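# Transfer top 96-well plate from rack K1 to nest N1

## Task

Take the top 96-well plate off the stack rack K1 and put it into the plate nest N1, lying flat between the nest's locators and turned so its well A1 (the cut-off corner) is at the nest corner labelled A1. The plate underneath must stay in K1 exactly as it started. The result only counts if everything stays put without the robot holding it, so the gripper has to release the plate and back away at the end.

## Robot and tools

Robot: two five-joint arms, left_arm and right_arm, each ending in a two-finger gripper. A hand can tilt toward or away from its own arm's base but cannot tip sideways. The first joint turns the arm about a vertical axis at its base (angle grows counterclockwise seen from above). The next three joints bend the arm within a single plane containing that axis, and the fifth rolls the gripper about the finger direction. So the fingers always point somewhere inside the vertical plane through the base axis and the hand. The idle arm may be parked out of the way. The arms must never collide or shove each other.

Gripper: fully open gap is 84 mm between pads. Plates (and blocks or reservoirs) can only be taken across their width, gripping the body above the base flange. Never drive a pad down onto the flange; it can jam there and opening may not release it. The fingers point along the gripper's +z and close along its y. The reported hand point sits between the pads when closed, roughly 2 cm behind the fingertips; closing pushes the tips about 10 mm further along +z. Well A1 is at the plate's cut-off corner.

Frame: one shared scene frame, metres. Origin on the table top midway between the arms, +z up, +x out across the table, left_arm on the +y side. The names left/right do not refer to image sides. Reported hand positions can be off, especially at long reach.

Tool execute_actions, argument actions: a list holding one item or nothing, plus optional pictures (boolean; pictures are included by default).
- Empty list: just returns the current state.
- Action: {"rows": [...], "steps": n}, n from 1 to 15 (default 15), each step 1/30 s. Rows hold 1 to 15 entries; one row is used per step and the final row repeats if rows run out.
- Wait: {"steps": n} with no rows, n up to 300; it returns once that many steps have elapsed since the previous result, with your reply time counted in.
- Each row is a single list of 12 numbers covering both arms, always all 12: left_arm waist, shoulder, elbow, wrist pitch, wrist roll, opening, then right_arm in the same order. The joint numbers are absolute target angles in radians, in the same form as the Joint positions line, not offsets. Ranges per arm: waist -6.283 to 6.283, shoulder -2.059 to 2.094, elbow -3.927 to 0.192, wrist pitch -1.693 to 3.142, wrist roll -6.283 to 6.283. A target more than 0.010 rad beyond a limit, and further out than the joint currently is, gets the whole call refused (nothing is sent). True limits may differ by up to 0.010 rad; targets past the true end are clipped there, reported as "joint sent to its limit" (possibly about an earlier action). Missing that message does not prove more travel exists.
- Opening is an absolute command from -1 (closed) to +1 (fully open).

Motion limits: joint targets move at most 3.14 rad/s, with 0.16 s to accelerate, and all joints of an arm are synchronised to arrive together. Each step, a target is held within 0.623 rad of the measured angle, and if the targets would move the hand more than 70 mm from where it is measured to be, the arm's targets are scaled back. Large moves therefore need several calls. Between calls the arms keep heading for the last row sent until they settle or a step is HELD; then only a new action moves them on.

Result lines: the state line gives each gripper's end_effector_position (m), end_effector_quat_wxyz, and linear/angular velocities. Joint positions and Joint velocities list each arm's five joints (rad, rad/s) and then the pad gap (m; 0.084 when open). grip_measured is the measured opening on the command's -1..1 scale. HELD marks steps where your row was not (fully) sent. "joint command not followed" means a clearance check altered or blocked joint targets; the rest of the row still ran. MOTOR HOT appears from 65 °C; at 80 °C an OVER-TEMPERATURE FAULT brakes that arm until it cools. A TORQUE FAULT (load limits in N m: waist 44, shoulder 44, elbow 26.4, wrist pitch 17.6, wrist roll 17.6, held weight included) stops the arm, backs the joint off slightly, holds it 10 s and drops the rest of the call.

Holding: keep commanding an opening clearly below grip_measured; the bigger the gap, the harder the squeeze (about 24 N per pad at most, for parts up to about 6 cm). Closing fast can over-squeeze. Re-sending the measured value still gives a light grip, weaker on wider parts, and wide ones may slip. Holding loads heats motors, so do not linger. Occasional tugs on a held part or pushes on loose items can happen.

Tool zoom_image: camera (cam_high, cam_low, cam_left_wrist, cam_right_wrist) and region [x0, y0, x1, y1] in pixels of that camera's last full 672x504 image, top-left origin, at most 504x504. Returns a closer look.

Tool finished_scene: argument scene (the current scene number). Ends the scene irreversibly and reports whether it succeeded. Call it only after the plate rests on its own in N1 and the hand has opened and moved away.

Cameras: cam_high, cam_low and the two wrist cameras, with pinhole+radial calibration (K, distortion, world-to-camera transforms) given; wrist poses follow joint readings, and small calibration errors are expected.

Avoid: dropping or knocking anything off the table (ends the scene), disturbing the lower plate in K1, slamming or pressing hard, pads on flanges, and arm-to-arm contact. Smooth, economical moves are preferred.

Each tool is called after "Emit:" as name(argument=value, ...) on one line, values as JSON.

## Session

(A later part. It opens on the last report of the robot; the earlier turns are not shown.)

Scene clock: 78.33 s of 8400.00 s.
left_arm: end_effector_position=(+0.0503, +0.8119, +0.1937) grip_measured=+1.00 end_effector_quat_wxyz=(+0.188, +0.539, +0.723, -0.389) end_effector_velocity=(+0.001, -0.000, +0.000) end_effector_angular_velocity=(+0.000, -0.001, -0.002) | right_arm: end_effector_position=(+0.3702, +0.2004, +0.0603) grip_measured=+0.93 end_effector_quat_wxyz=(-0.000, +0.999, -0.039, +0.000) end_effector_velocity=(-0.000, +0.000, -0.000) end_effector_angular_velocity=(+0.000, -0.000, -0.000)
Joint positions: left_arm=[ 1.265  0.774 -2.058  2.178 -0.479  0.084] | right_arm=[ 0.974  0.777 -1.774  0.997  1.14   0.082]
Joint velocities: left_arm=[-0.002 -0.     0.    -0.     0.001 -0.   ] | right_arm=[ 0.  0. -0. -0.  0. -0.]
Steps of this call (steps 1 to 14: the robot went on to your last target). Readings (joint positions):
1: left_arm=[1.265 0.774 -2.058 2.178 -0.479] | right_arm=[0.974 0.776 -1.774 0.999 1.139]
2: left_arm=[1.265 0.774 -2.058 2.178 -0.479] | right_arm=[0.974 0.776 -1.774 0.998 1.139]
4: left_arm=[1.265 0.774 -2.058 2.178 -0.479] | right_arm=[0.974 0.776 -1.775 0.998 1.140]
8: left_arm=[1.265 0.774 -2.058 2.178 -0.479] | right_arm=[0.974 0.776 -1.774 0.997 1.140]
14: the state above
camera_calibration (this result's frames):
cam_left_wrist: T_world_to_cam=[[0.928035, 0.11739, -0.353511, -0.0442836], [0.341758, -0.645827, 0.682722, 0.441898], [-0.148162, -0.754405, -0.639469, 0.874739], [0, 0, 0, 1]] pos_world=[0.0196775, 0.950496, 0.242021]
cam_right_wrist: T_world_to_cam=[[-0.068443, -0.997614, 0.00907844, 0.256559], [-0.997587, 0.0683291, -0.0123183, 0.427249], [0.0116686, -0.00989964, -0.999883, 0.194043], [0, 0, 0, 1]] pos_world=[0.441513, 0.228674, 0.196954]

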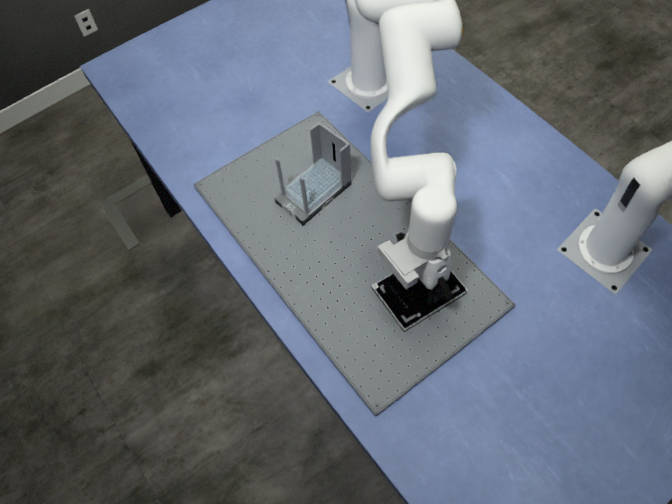

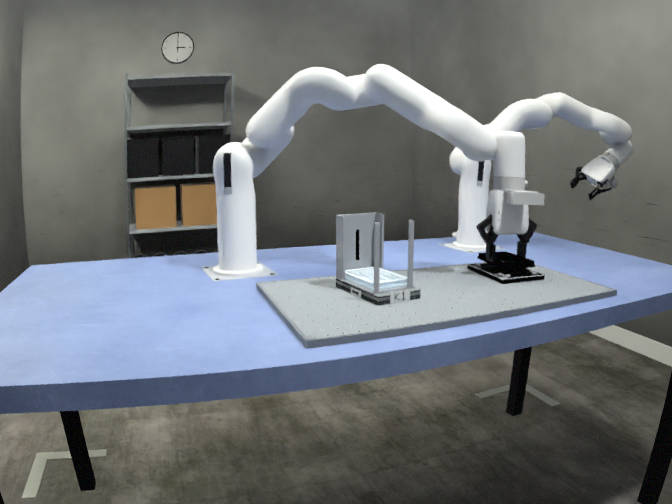

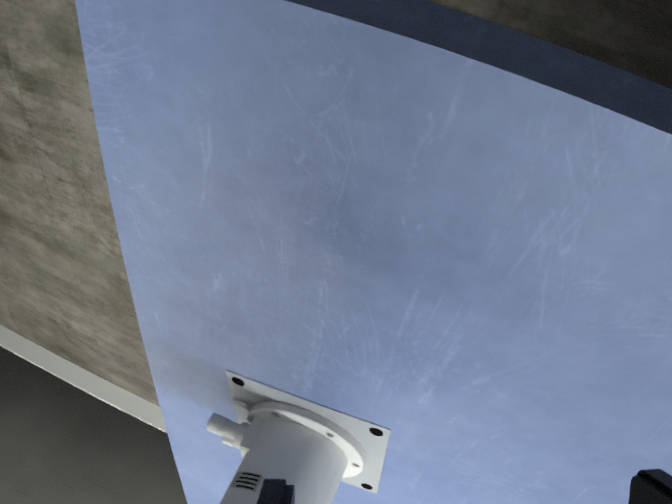

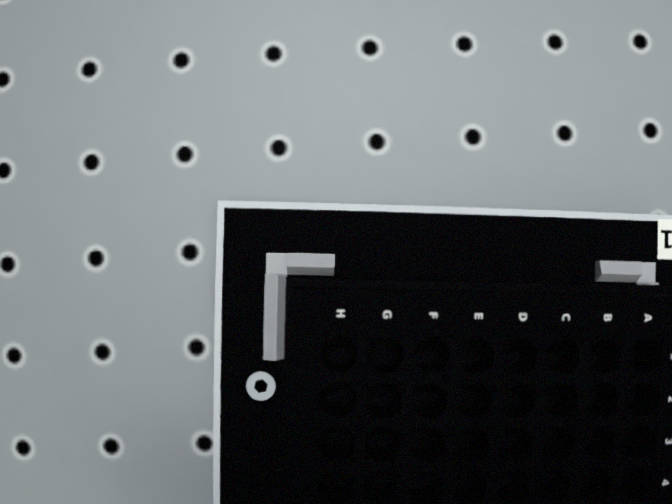

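Emit:
execute_actions(actions=[{"rows":[[1.265,0.774,-2.058,2.178,-0.479,1,0.9738,0.7784,-1.7737,0.9953,1.14,-0.5],[1.265,0.774,-2.058,2.178,-0.479,1,0.9738,0.7806,-1.7730,0.9924,1.14,-0.5],[1.265,0.774,-2.058,2.178,-0.479,1,0.9738,0.7829,-1.7722,0.9893,1.14,-0.5],[1.265,0.774,-2.058,2.178,-0.479,1,0.9738,0.7851,-1.7715,0.9864,1.14,-0.5],[1.265,0.774,-2.058,2.178,-0.479,1,0.9738,0.7873,-1.7708,0.9835,1.14,-0.5],[1.265,0.774,-2.058,2.178,-0.479,1,0.9738,0.7888,-1.7703,0.9815,1.14,-0.5],[1.265,0.774,-2.058,2.178,-0.479,1,0.9738,0.7903,-1.7698,0.9795,1.14,-0.5],[1.265,0.774,-2.058,2.178,-0.479,1,0.9738,0.7918,-1.7694,0.9776,1.14,-0.5],[1.265,0.774,-2.058,2.178,-0.479,1,0.9738,0.7929,-1.7691,0.9762,1.14,-0.5],[1.265,0.774,-2.058,2.178,-0.479,1,0.9738,0.7940,-1.7689,0.9749,1.14,-0.5],[1.265,0.774,-2.058,2.178,-0.479,1,0.9738,0.7950,-1.7686,0.9736,1.14,-0.5],[1.265,0.774,-2.058,2.178,-0.479,1,0.9738,0.7961,-1.7683,0.9722,1.14,-0.5],[1.265,0.774,-2.058,2.178,-0.479,1,0.9738,0.7972,-1.7681,0.9709,1.14,-0.5],[1.265,0.774,-2.058,2.178,-0.479,1,0.9738,0.7980,-1.7679,0.9699,1.14,-0.5]],"steps":15}], pictures=false)

Emit:
execute_actions(actions=[{"steps":12}])

Emit:
zoom_image(camera="cam_right_wrist", region=[250, 225, 350, 345])

Emit:
zoom_image(camera="cam_right_wrist", region=[572, 225, 672, 345])

Emit:
zoom_image(camera="cam_low", region=[455, 230, 555, 295])

Scene clock: 85.53 s of 8400.00 s.
left_arm: end_effector_position=(+0.0503, +0.8119, +0.1937) grip_measured=+1.00 end_effector_quat_wxyz=(+0.188, +0.539, +0.723, -0.389) end_effector_velocity=(+0.000, -0.000, +0.000) end_effector_angular_velocity=(+0.000, -0.001, -0.001) | right_arm: end_effector_position=(+0.3702, +0.2004, +0.0475) grip_measured=+0.93 end_effector_quat_wxyz=(-0.000, +0.999, -0.039, +0.000) end_effector_velocity=(+0.000, +0.001, -0.018) end_effector_angular_velocity=(+0.002, -0.001, +0.001)
Joint positions: left_arm=[ 1.265  0.774 -2.058  2.178 -0.479  0.084] | right_arm=[ 0.974  0.796 -1.768  0.972  1.14   0.082]
Joint velocities: left_arm=[-0.    -0.     0.    -0.     0.001 -0.   ] | right_arm=[ 0.     0.028  0.006 -0.036 -0.    -0.   ]
Steps of this call (steps 1 to 15: the robot went on to your last target; steps 16 to 90: nothing new was sent; then 3.70 s passed at rest; steps 91 to 105: all 15 steps of this action). Readings (joint positions):
91: left_arm=[1.265 0.774 -2.058 2.178 -0.479] | right_arm=[0.974 0.777 -1.774 0.997 1.140]
92: left_arm=[1.265 0.774 -2.058 2.178 -0.479] | right_arm=[0.974 0.777 -1.774 0.997 1.140]
94: left_arm=[1.265 0.774 -2.058 2.178 -0.479] | right_arm=[0.974 0.779 -1.774 0.994 1.140]
98: left_arm=[1.265 0.774 -2.058 2.178 -0.479] | right_arm=[0.974 0.787 -1.771 0.984 1.140]
105: the state above

Scene clock: 85.93 s of 8400.00 s.
left_arm: end_effector_position=(+0.0503, +0.8119, +0.1937) grip_measured=+1.00 end_effector_quat_wxyz=(+0.188, +0.539, +0.723, -0.389) end_effector_velocity=(-0.000, +0.000, +0.000) end_effector_angular_velocity=(+0.001, -0.000, +0.000) | right_arm: end_effector_position=(+0.3702, +0.2004, +0.0462) grip_measured=+0.93 end_effector_quat_wxyz=(-0.000, +0.999, -0.039, +0.000) end_effector_velocity=(-0.000, -0.000, -0.001) end_effector_angular_velocity=(-0.002, +0.001, -0.001)
Joint positions: left_arm=[ 1.265  0.774 -2.058  2.178 -0.479  0.084] | right_arm=[ 0.974  0.798 -1.768  0.97   1.14   0.082]
Joint velocities: left_arm=[ 0.001 -0.001  0.     0.     0.     0.   ] | right_arm=[ 0.     0.002  0.    -0.     0.001 -0.   ]
Steps of this call (steps 1 to 12: the robot went on to your last target). Readings (joint positions):
1: left_arm=[1.265 0.774 -2.058 2.178 -0.479] | right_arm=[0.974 0.797 -1.768 0.972 1.140]
2: left_arm=[1.265 0.774 -2.058 2.178 -0.479] | right_arm=[0.974 0.797 -1.768 0.971 1.140]
4: left_arm=[1.265 0.774 -2.058 2.178 -0.479] | right_arm=[0.974 0.798 -1.768 0.970 1.140]
8: left_arm=[1.265 0.774 -2.058 2.178 -0.479] | right_arm=[0.974 0.798 -1.768 0.970 1.140]
12: the state above
camera_calibration (this result's frames):
cam_left_wrist: T_world_to_cam=[[0.928035, 0.11739, -0.353511, -0.0442836], [0.341758, -0.645827, 0.682722, 0.441898], [-0.148162, -0.754405, -0.639469, 0.874739], [0, 0, 0, 1]] pos_world=[0.0196775, 0.950496, 0.242021]
cam_right_wrist: T_world_to_cam=[[-0.0684514, -0.997613, 0.00910952, 0.256688], [-0.997586, 0.0683372, -0.0123036, 0.427072], [0.0116518, -0.00992974, -0.999883, 0.179996], [0, 0, 0, 1]] pos_world=[0.441515, 0.228678, 0.182891]

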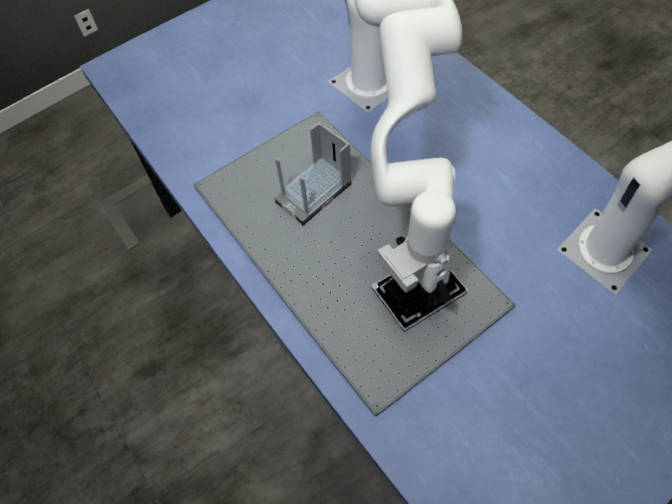

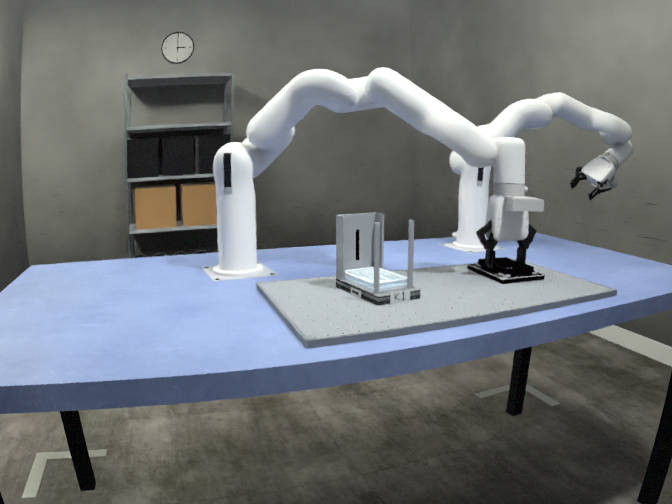

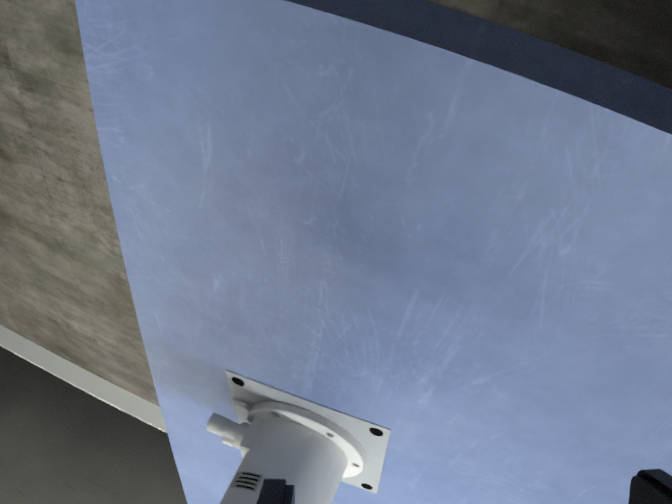

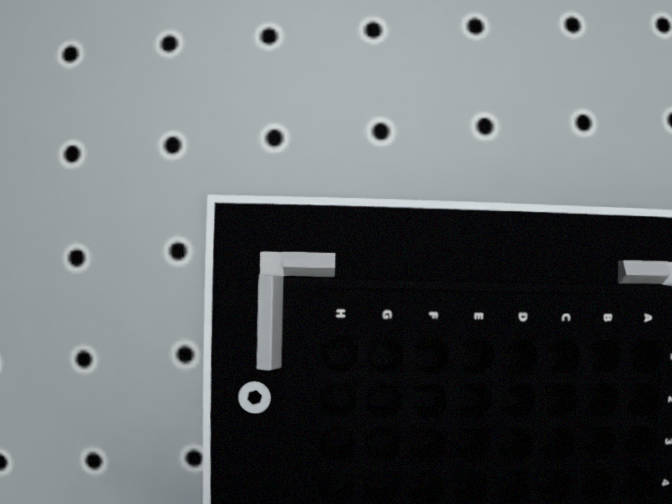

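Region (250, 225, 350, 345) of cam_right_wrist's 672x504 image, scaled by 4.200, with more detail than that image has.

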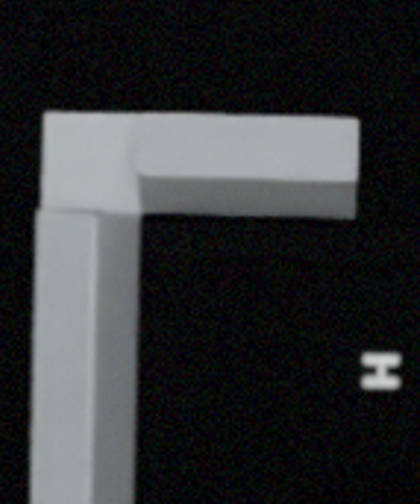

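Region (572, 225, 672, 345) of cam_right_wrist's 672x504 image, scaled by 4.200, with more detail than that image has.

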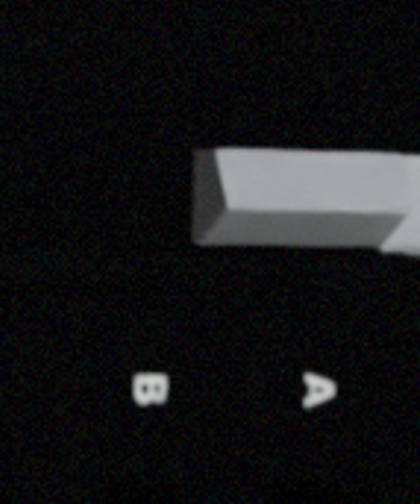

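Region (455, 230, 555, 295) of cam_low's 672x504 image, scaled by 5.040, with more detail than that image has; it fills the top 328 rows of this view, and the rest is white.

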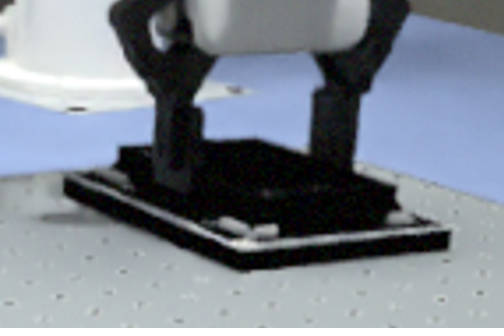

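Emit:
execute_actions(actions=[{"rows":[[1.265,0.774,-2.058,2.178,-0.479,1,0.9739,0.7984,-1.7686,0.9702,1.14,-0.5],[1.265,0.774,-2.058,2.178,-0.479,1,0.9740,0.7988,-1.7694,0.9706,1.14,-0.5],[1.265,0.774,-2.058,2.178,-0.479,1,0.9740,0.7992,-1.7701,0.9709,1.1402,-0.5],[1.265,0.774,-2.058,2.178,-0.479,1,0.9740,0.7992,-1.7701,0.9709,1.1402,-0.5],[1.265,0.774,-2.058,2.178,-0.479,1,0.9740,0.7992,-1.7701,0.9709,1.1402,-0.5],[1.265,0.774,-2.058,2.178,-0.479,1,0.9740,0.7998,-1.7699,0.9701,1.1402,-0.5],[1.265,0.774,-2.058,2.178,-0.479,1,0.9740,0.8004,-1.7698,0.9694,1.1402,-0.5],[1.265,0.774,-2.058,2.178,-0.479,1,0.9740,0.8010,-1.7696,0.9686,1.1402,-0.5],[1.265,0.774,-2.058,2.178,-0.479,1,0.9740,0.8017,-1.7695,0.9678,1.1402,-0.5],[1.265,0.774,-2.058,2.178,-0.479,1,0.9740,0.8023,-1.7693,0.9670,1.1402,-0.5]],"steps":15}], pictures=false)

Emit:
execute_actions(actions=[{"steps":6}])

Emit:
zoom_image(camera="cam_right_wrist", region=[250, 225, 350, 345])

Emit:
zoom_image(camera="cam_right_wrist", region=[572, 225, 672, 345])

Scene clock: 89.80 s of 8400.00 s.
left_arm: end_effector_position=(+0.0503, +0.8119, +0.1937) grip_measured=+1.00 end_effector_quat_wxyz=(+0.188, +0.539, +0.723, -0.389) end_effector_velocity=(+0.001, -0.000, +0.000) end_effector_angular_velocity=(+0.000, -0.001, -0.002) | right_arm: end_effector_position=(+0.3704, +0.2009, +0.0447) grip_measured=+0.93 end_effector_quat_wxyz=(-0.000, +0.999, -0.039, +0.000) end_effector_velocity=(-0.000, +0.001, -0.001) end_effector_angular_velocity=(+0.002, -0.001, +0.001)
Joint positions: left_arm=[ 1.265  0.774 -2.058  2.178 -0.479  0.084] | right_arm=[ 0.974  0.802 -1.77   0.967  1.14   0.082]
Joint velocities: left_arm=[-0.001 -0.    -0.    -0.     0.001 -0.   ] | right_arm=[ 0.001  0.001 -0.    -0.003 -0.     0.   ]
Steps of this call (steps 1 to 15: the robot went on to your last target; steps 16 to 90: nothing new was sent; then 0.37 s passed at rest; steps 91 to 105: all 15 steps of this action). Readings (joint positions):
91: left_arm=[1.265 0.774 -2.058 2.178 -0.479] | right_arm=[0.974 0.798 -1.768 0.970 1.140]
92: left_arm=[1.265 0.774 -2.058 2.178 -0.479] | right_arm=[0.974 0.798 -1.768 0.970 1.140]
94: left_arm=[1.265 0.774 -2.058 2.178 -0.479] | right_arm=[0.974 0.799 -1.769 0.970 1.140]
98: left_arm=[1.265 0.774 -2.058 2.178 -0.479] | right_arm=[0.974 0.799 -1.770 0.970 1.140]
105: the state above

Scene clock: 90.00 s of 8400.00 s.
left_arm: end_effector_position=(+0.0503, +0.8119, +0.1937) grip_measured=+1.00 end_effector_quat_wxyz=(+0.188, +0.539, +0.723, -0.389) end_effector_velocity=(+0.001, -0.000, -0.000) end_effector_angular_velocity=(-0.000, +0.000, -0.001) | right_arm: end_effector_position=(+0.3704, +0.2009, +0.0446) grip_measured=+0.93 end_effector_quat_wxyz=(-0.000, +0.999, -0.039, +0.000) end_effector_velocity=(-0.000, -0.000, -0.000) end_effector_angular_velocity=(-0.000, +0.000, +0.000)
Joint positions: left_arm=[ 1.265  0.774 -2.058  2.178 -0.479  0.084] | right_arm=[ 0.974  0.802 -1.77   0.967  1.14   0.082]
Joint velocities: left_arm=[-0.001 -0.     0.     0.    -0.001  0.   ] | right_arm=[-0. -0.  0. -0. -0.  0.]
Steps of this call (steps 1 to 6: the robot went on to your last target). Readings (joint positions):
1: left_arm=[1.265 0.774 -2.058 2.178 -0.479] | right_arm=[0.974 0.802 -1.770 0.967 1.140]
2: left_arm=[1.265 0.774 -2.058 2.178 -0.479] | right_arm=[0.974 0.802 -1.770 0.967 1.140]
4: left_arm=[1.265 0.774 -2.058 2.178 -0.479] | right_arm=[0.974 0.802 -1.770 0.967 1.140]
6: the state above
camera_calibration (this result's frames):
cam_left_wrist: T_world_to_cam=[[0.928035, 0.11739, -0.353511, -0.0442837], [0.341758, -0.645827, 0.682722, 0.441898], [-0.148162, -0.754405, -0.639469, 0.874739], [0, 0, 0, 1]] pos_world=[0.0196774, 0.950496, 0.242021]
cam_right_wrist: T_world_to_cam=[[-0.0684763, -0.997617, 0.00844406, 0.257263], [-0.99758, 0.068367, -0.0126177, 0.427183], [0.0120103, -0.00928764, -0.999885, 0.178146], [0, 0, 0, 1]] pos_world=[0.441626, 0.2291, 0.181343]

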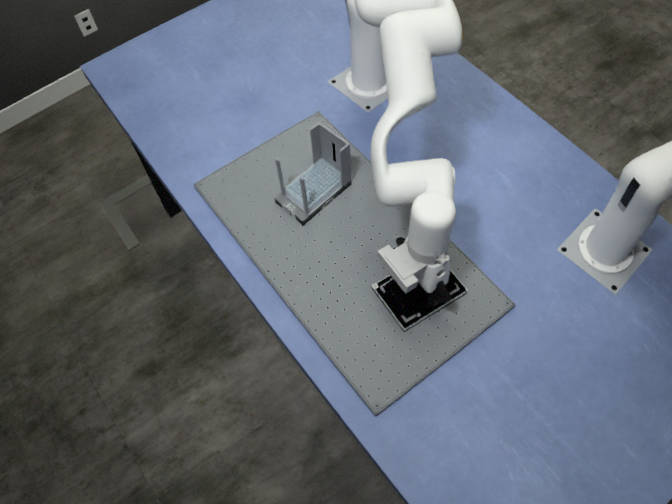

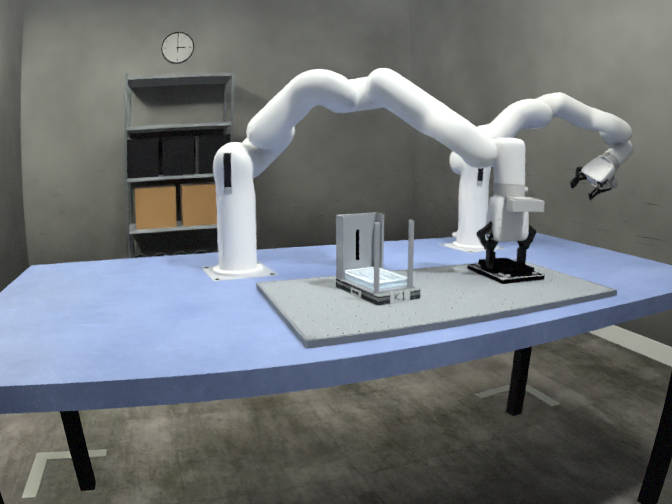

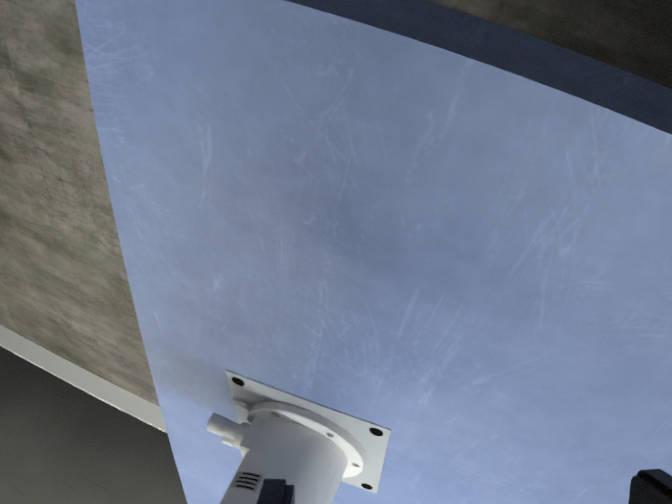

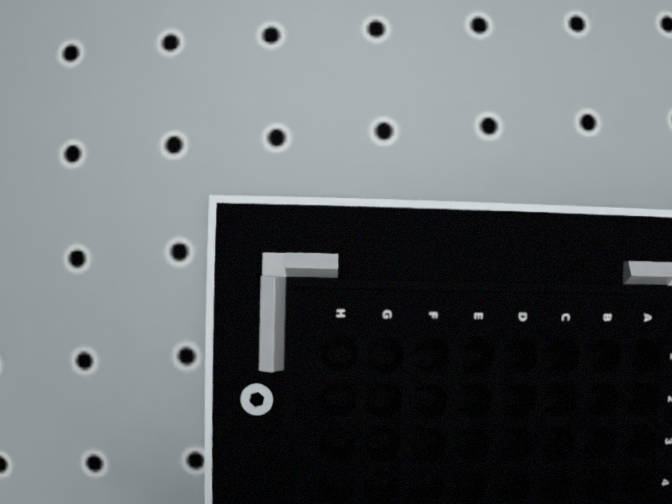

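Region (250, 225, 350, 345) of cam_right_wrist's 672x504 image, scaled by 4.200, with more detail than that image has.

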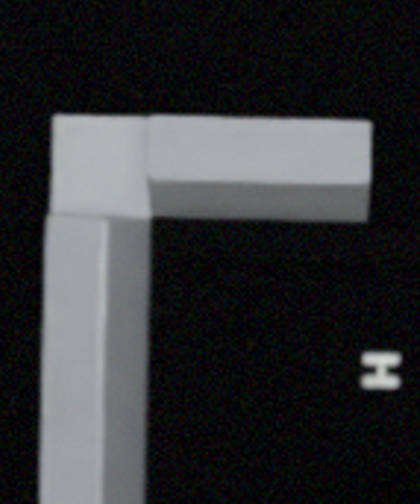

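Region (572, 225, 672, 345) of cam_right_wrist's 672x504 image, scaled by 4.200, with more detail than that image has.

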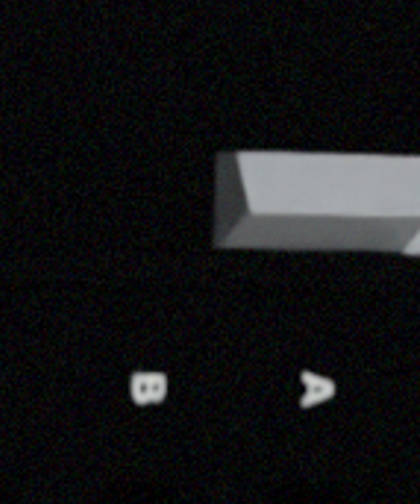

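Emit:
execute_actions(actions=[{"rows":[[1.265,0.774,-2.058,2.178,-0.479,1,0.9740,0.8012,-1.7692,0.9680,1.1402,0.5],[1.265,0.774,-2.058,2.178,-0.479,1,0.9740,0.8012,-1.7692,0.9680,1.1402,0.9],[1.265,0.774,-2.058,2.178,-0.479,1,0.9740,0.8012,-1.7692,0.9680,1.1402,1],[1.265,0.774,-2.058,2.178,-0.479,1,0.9740,0.8012,-1.7692,0.9680,1.1402,1],[1.265,0.774,-2.058,2.178,-0.479,1,0.9740,0.8012,-1.7692,0.9680,1.1402,1],[1.265,0.774,-2.058,2.178,-0.479,1,0.9740,0.8012,-1.7692,0.9680,1.1402,1],[1.265,0.774,-2.058,2.178,-0.479,1,0.9740,0.8012,-1.7692,0.9680,1.1402,1],[1.265,0.774,-2.058,2.178,-0.479,1,0.9740,0.8012,-1.7692,0.9680,1.1402,1],[1.265,0.774,-2.058,2.178,-0.479,1,0.9740,0.8012,-1.7692,0.9680,1.1402,1],[1.265,0.774,-2.058,2.178,-0.479,1,0.9740,0.8012,-1.7692,0.9680,1.1402,1],[1.265,0.774,-2.058,2.178,-0.479,1,0.9740,0.7992,-1.7701,0.9709,1.1402,1],[1.265,0.774,-2.058,2.178,-0.479,1,0.9740,0.7961,-1.7708,0.9747,1.1402,1],[1.265,0.774,-2.058,2.178,-0.479,1,0.9740,0.7930,-1.7716,0.9786,1.1402,1],[1.265,0.774,-2.058,2.178,-0.479,1,0.9740,0.7893,-1.7727,0.9834,1.1402,1],[1.265,0.774,-2.058,2.178,-0.479,1,0.9740,0.7855,-1.7739,0.9884,1.1402,1]],"steps":15}], pictures=false)

Emit:
execute_actions(actions=[{"rows":[[1.265,0.774,-2.058,2.178,-0.479,1,0.9740,0.7818,-1.7751,0.9933,1.1402,1],[1.265,0.774,-2.058,2.178,-0.479,1,0.9740,0.7767,-1.7770,1.0003,1.1402,1],[1.265,0.774,-2.058,2.178,-0.479,1,0.9740,0.7710,-1.7792,1.0082,1.1402,1],[1.265,0.774,-2.058,2.178,-0.479,1,0.9740,0.7640,-1.7824,1.0184,1.1402,1],[1.265,0.774,-2.058,2.178,-0.479,1,0.9740,0.7570,-1.7858,1.0288,1.1402,1],[1.265,0.774,-2.058,2.178,-0.479,1,0.9740,0.7480,-1.7880,1.0400,1.1402,1],[1.265,0.774,-2.058,2.178,-0.479,1,0.9740,0.735,-1.786,1.051,1.1402,1],[1.265,0.774,-2.058,2.178,-0.479,1,0.9740,0.718,-1.780,1.062,1.1402,1],[1.265,0.774,-2.058,2.178,-0.479,1,0.9740,0.698,-1.770,1.072,1.1402,1],[1.265,0.774,-2.058,2.178,-0.479,1,0.9740,0.675,-1.757,1.082,1.1402,1],[1.265,0.774,-2.058,2.178,-0.479,1,0.9740,0.650,-1.740,1.090,1.1402,1],[1.265,0.774,-2.058,2.178,-0.479,1,0.9740,0.622,-1.720,1.098,1.1402,1],[1.265,0.774,-2.058,2.178,-0.479,1,0.9740,0.592,-1.698,1.106,1.1402,1],[1.265,0.774,-2.058,2.178,-0.479,1,0.9740,0.562,-1.676,1.114,1.1402,1],[1.265,0.774,-2.058,2.178,-0.479,1,0.9740,0.532,-1.654,1.122,1.1402,1]],"steps":15}], pictures=false)

Emit:
execute_actions(actions=[{"rows":[[1.265,0.774,-2.058,2.178,-0.479,1,0.9740,0.502,-1.632,1.130,1.1402,1],[1.265,0.774,-2.058,2.178,-0.479,1,0.9740,0.472,-1.610,1.138,1.1402,1],[1.265,0.774,-2.058,2.178,-0.479,1,0.9740,0.442,-1.588,1.146,1.1402,1],[1.265,0.774,-2.058,2.178,-0.479,1,0.9740,0.412,-1.566,1.154,1.1402,1],[1.265,0.774,-2.058,2.178,-0.479,1,0.9740,0.385,-1.546,1.161,1.1402,1],[1.265,0.774,-2.058,2.178,-0.479,1,0.9740,0.362,-1.529,1.167,1.1402,1],[1.265,0.774,-2.058,2.178,-0.479,1,0.9740,0.344,-1.516,1.172,1.1402,1],[1.265,0.774,-2.058,2.178,-0.479,1,0.9740,0.332,-1.507,1.175,1.1402,1],[1.265,0.774,-2.058,2.178,-0.479,1,0.9740,0.325,-1.502,1.177,1.1402,1]],"steps":15}])

Emit:
zoom_image(camera="cam_low", region=[455, 240, 555, 295])

Emit:
zoom_image(camera="cam_high", region=[365, 240, 475, 340])

Scene clock: 100.43 s of 8400.00 s.
left_arm: end_effector_position=(+0.0503, +0.8119, +0.1937) grip_measured=+1.00 end_effector_quat_wxyz=(+0.188, +0.539, +0.723, -0.389) end_effector_velocity=(-0.000, +0.000, +0.000) end_effector_angular_velocity=(+0.001, +0.000, +0.001) | right_arm: end_effector_position=(+0.3698, +0.1999, +0.0473) grip_measured=+1.00 end_effector_quat_wxyz=(+0.001, +0.999, -0.039, -0.001) end_effector_velocity=(+0.003, +0.004, +0.062) end_effector_angular_velocity=(+0.013, -0.007, -0.002)
Joint positions: left_arm=[ 1.265  0.774 -2.058  2.178 -0.479  0.084] | right_arm=[ 0.974  0.797 -1.77   0.976  1.14   0.084]
Joint velocities: left_arm=[ 0.001 -0.001  0.     0.    -0.     0.   ] | right_arm=[-0.001 -0.091 -0.03   0.105  0.001 -0.   ]
Steps of this call (steps 1 to 15: the robot went on to your last target; steps 16 to 90: nothing new was sent; then 6.93 s passed at rest; steps 91 to 105: all 15 steps of this action). Readings (joint positions):
91: left_arm=[1.265 0.774 -2.058 2.178 -0.479] | right_arm=[0.974 0.802 -1.769 0.967 1.140]
92: left_arm=[1.265 0.774 -2.058 2.178 -0.479] | right_arm=[0.974 0.802 -1.769 0.967 1.140]
94: left_arm=[1.265 0.774 -2.058 2.178 -0.479] | right_arm=[0.974 0.802 -1.769 0.967 1.140]
98: left_arm=[1.265 0.774 -2.058 2.178 -0.479] | right_arm=[0.974 0.804 -1.767 0.968 1.140]
105: the state above

Scene clock: 100.93 s of 8400.00 s.
left_arm: end_effector_position=(+0.0503, +0.8119, +0.1937) grip_measured=+1.00 end_effector_quat_wxyz=(+0.188, +0.539, +0.723, -0.389) end_effector_velocity=(+0.000, -0.000, -0.000) end_effector_angular_velocity=(-0.001, +0.001, -0.000) | right_arm: end_effector_position=(+0.3622, +0.1863, +0.1249) grip_measured=+1.00 end_effector_quat_wxyz=(-0.000, +0.999, -0.039, +0.000) end_effector_velocity=(-0.064, -0.115, +0.249) end_effector_angular_velocity=(+0.005, -0.003, -0.000)
Joint positions: left_arm=[ 1.265  0.774 -2.058  2.178 -0.479  0.084] | right_arm=[ 0.974  0.632 -1.725  1.093  1.14   0.084]
Joint velocities: left_arm=[-0.001  0.001  0.    -0.    -0.001  0.   ] | right_arm=[-0.    -0.779  0.533  0.241  0.    -0.   ]
Steps of this call (steps 1 to 15: all 15 steps of this action). Readings (joint positions):
1: left_arm=[1.265 0.774 -2.058 2.178 -0.479] | right_arm=[0.974 0.793 -1.771 0.980 1.140]
2: left_arm=[1.265 0.774 -2.058 2.178 -0.479] | right_arm=[0.974 0.790 -1.772 0.984 1.140]
4: left_arm=[1.265 0.774 -2.058 2.178 -0.479] | right_arm=[0.974 0.781 -1.775 0.995 1.140]
8: left_arm=[1.265 0.774 -2.058 2.178 -0.479] | right_arm=[0.974 0.757 -1.784 1.028 1.140]
15: the state above

Scene clock: 101.43 s of 8400.00 s.
left_arm: end_effector_position=(+0.0503, +0.8119, +0.1937) grip_measured=+1.00 end_effector_quat_wxyz=(+0.188, +0.539, +0.723, -0.389) end_effector_velocity=(-0.000, -0.000, -0.000) end_effector_angular_velocity=(-0.001, +0.000, +0.000) | right_arm: end_effector_position=(+0.3315, +0.1314, +0.2071) grip_measured=+1.00 end_effector_quat_wxyz=(+0.000, +0.999, -0.039, -0.000) end_effector_velocity=(-0.010, -0.018, -0.018) end_effector_angular_velocity=(-0.051, +0.028, -0.001)
Joint positions: left_arm=[ 1.265  0.774 -2.058  2.178 -0.479  0.084] | right_arm=[ 0.974  0.329 -1.504  1.176  1.14   0.084]
Joint velocities: left_arm=[ 0.     0.001 -0.     0.    -0.    -0.   ] | right_arm=[-0.    -0.011  0.054  0.016  0.    -0.   ]
Steps of this call (steps 1 to 15: all 15 steps of this action). Readings (joint positions):
1: left_arm=[1.265 0.774 -2.058 2.178 -0.479] | right_arm=[0.974 0.605 -1.707 1.101 1.140]
2: left_arm=[1.265 0.774 -2.058 2.178 -0.479] | right_arm=[0.974 0.577 -1.687 1.109 1.140]
4: left_arm=[1.265 0.774 -2.058 2.178 -0.479] | right_arm=[0.974 0.519 -1.645 1.125 1.140]
8: left_arm=[1.265 0.774 -2.058 2.178 -0.479] | right_arm=[0.974 0.404 -1.561 1.155 1.140]
15: the state above
camera_calibration (this result's frames):
cam_left_wrist: T_world_to_cam=[[0.928035, 0.11739, -0.35351, -0.0442836], [0.341758, -0.645827, 0.682722, 0.441898], [-0.148162, -0.754405, -0.63947, 0.874739], [0, 0, 0, 1]] pos_world=[0.0196774, 0.950496, 0.242021]
cam_right_wrist: T_world_to_cam=[[-0.0684457, -0.997607, 0.00980024, 0.183578], [-0.997591, 0.0683269, -0.0119776, 0.395101], [0.0112794, -0.0105964, -0.99988, 0.340825], [0, 0, 0, 1]] pos_world=[0.40287, 0.159754, 0.343718]

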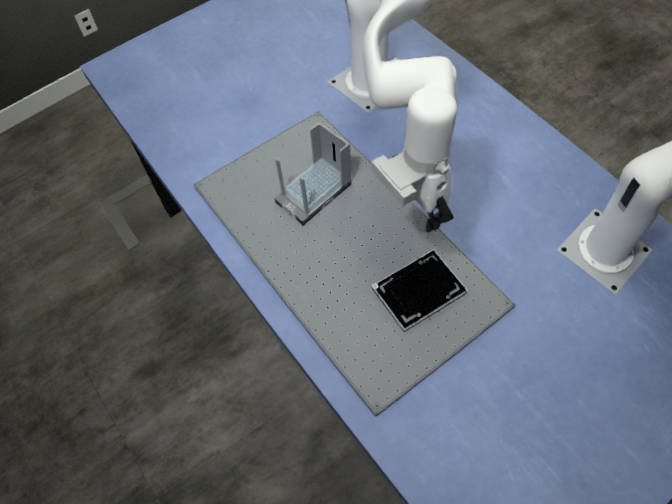

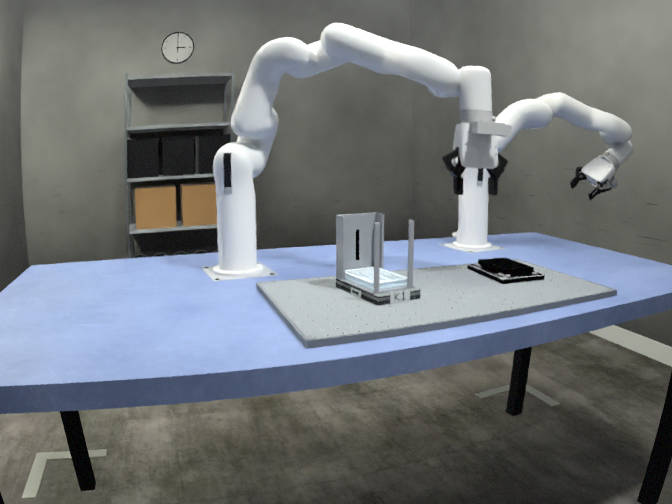

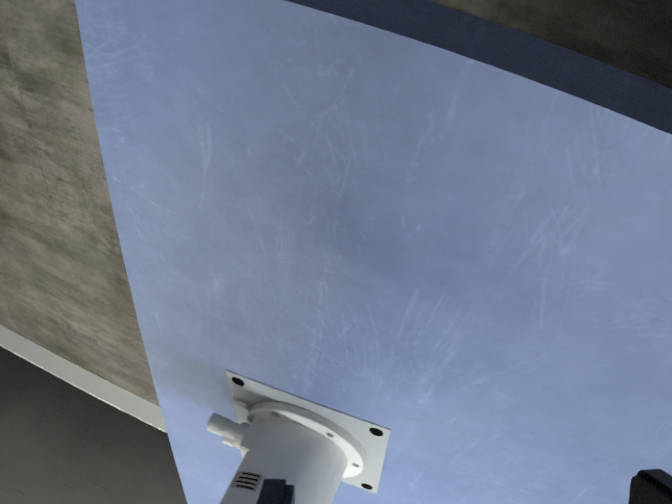

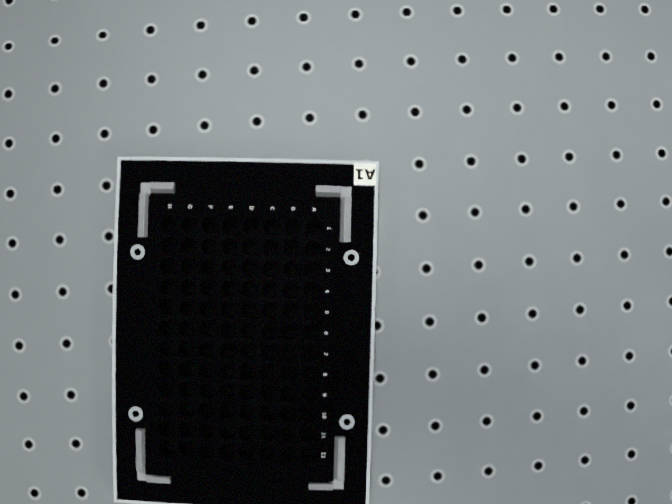

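Region (455, 240, 555, 295) of cam_low's 672x504 image, scaled by 5.040, with more detail than that image has; it fills the top 277 rows of this view, and the rest is white.

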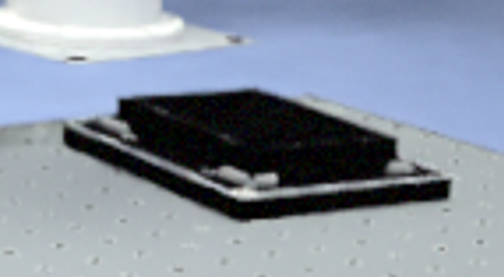

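Region (365, 240, 475, 340) of cam_high's 672x504 image, scaled by 4.582, with more detail than that image has; it fills the top 458 rows of this view, and the rest is white.

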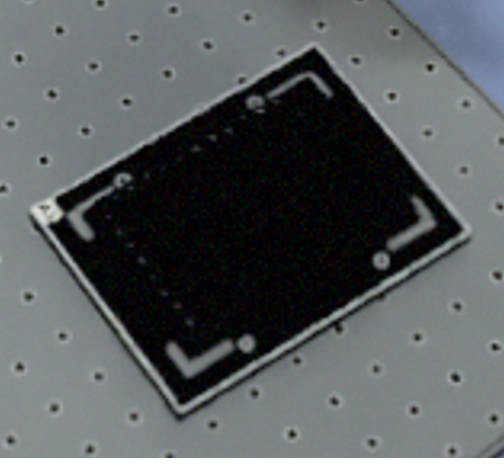

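The plate is seated flat inside all four locators with A1 at the marked corner, and the arm is clear.

Emit:
finished_scene(scene=2)

The scene is finished: the task was done.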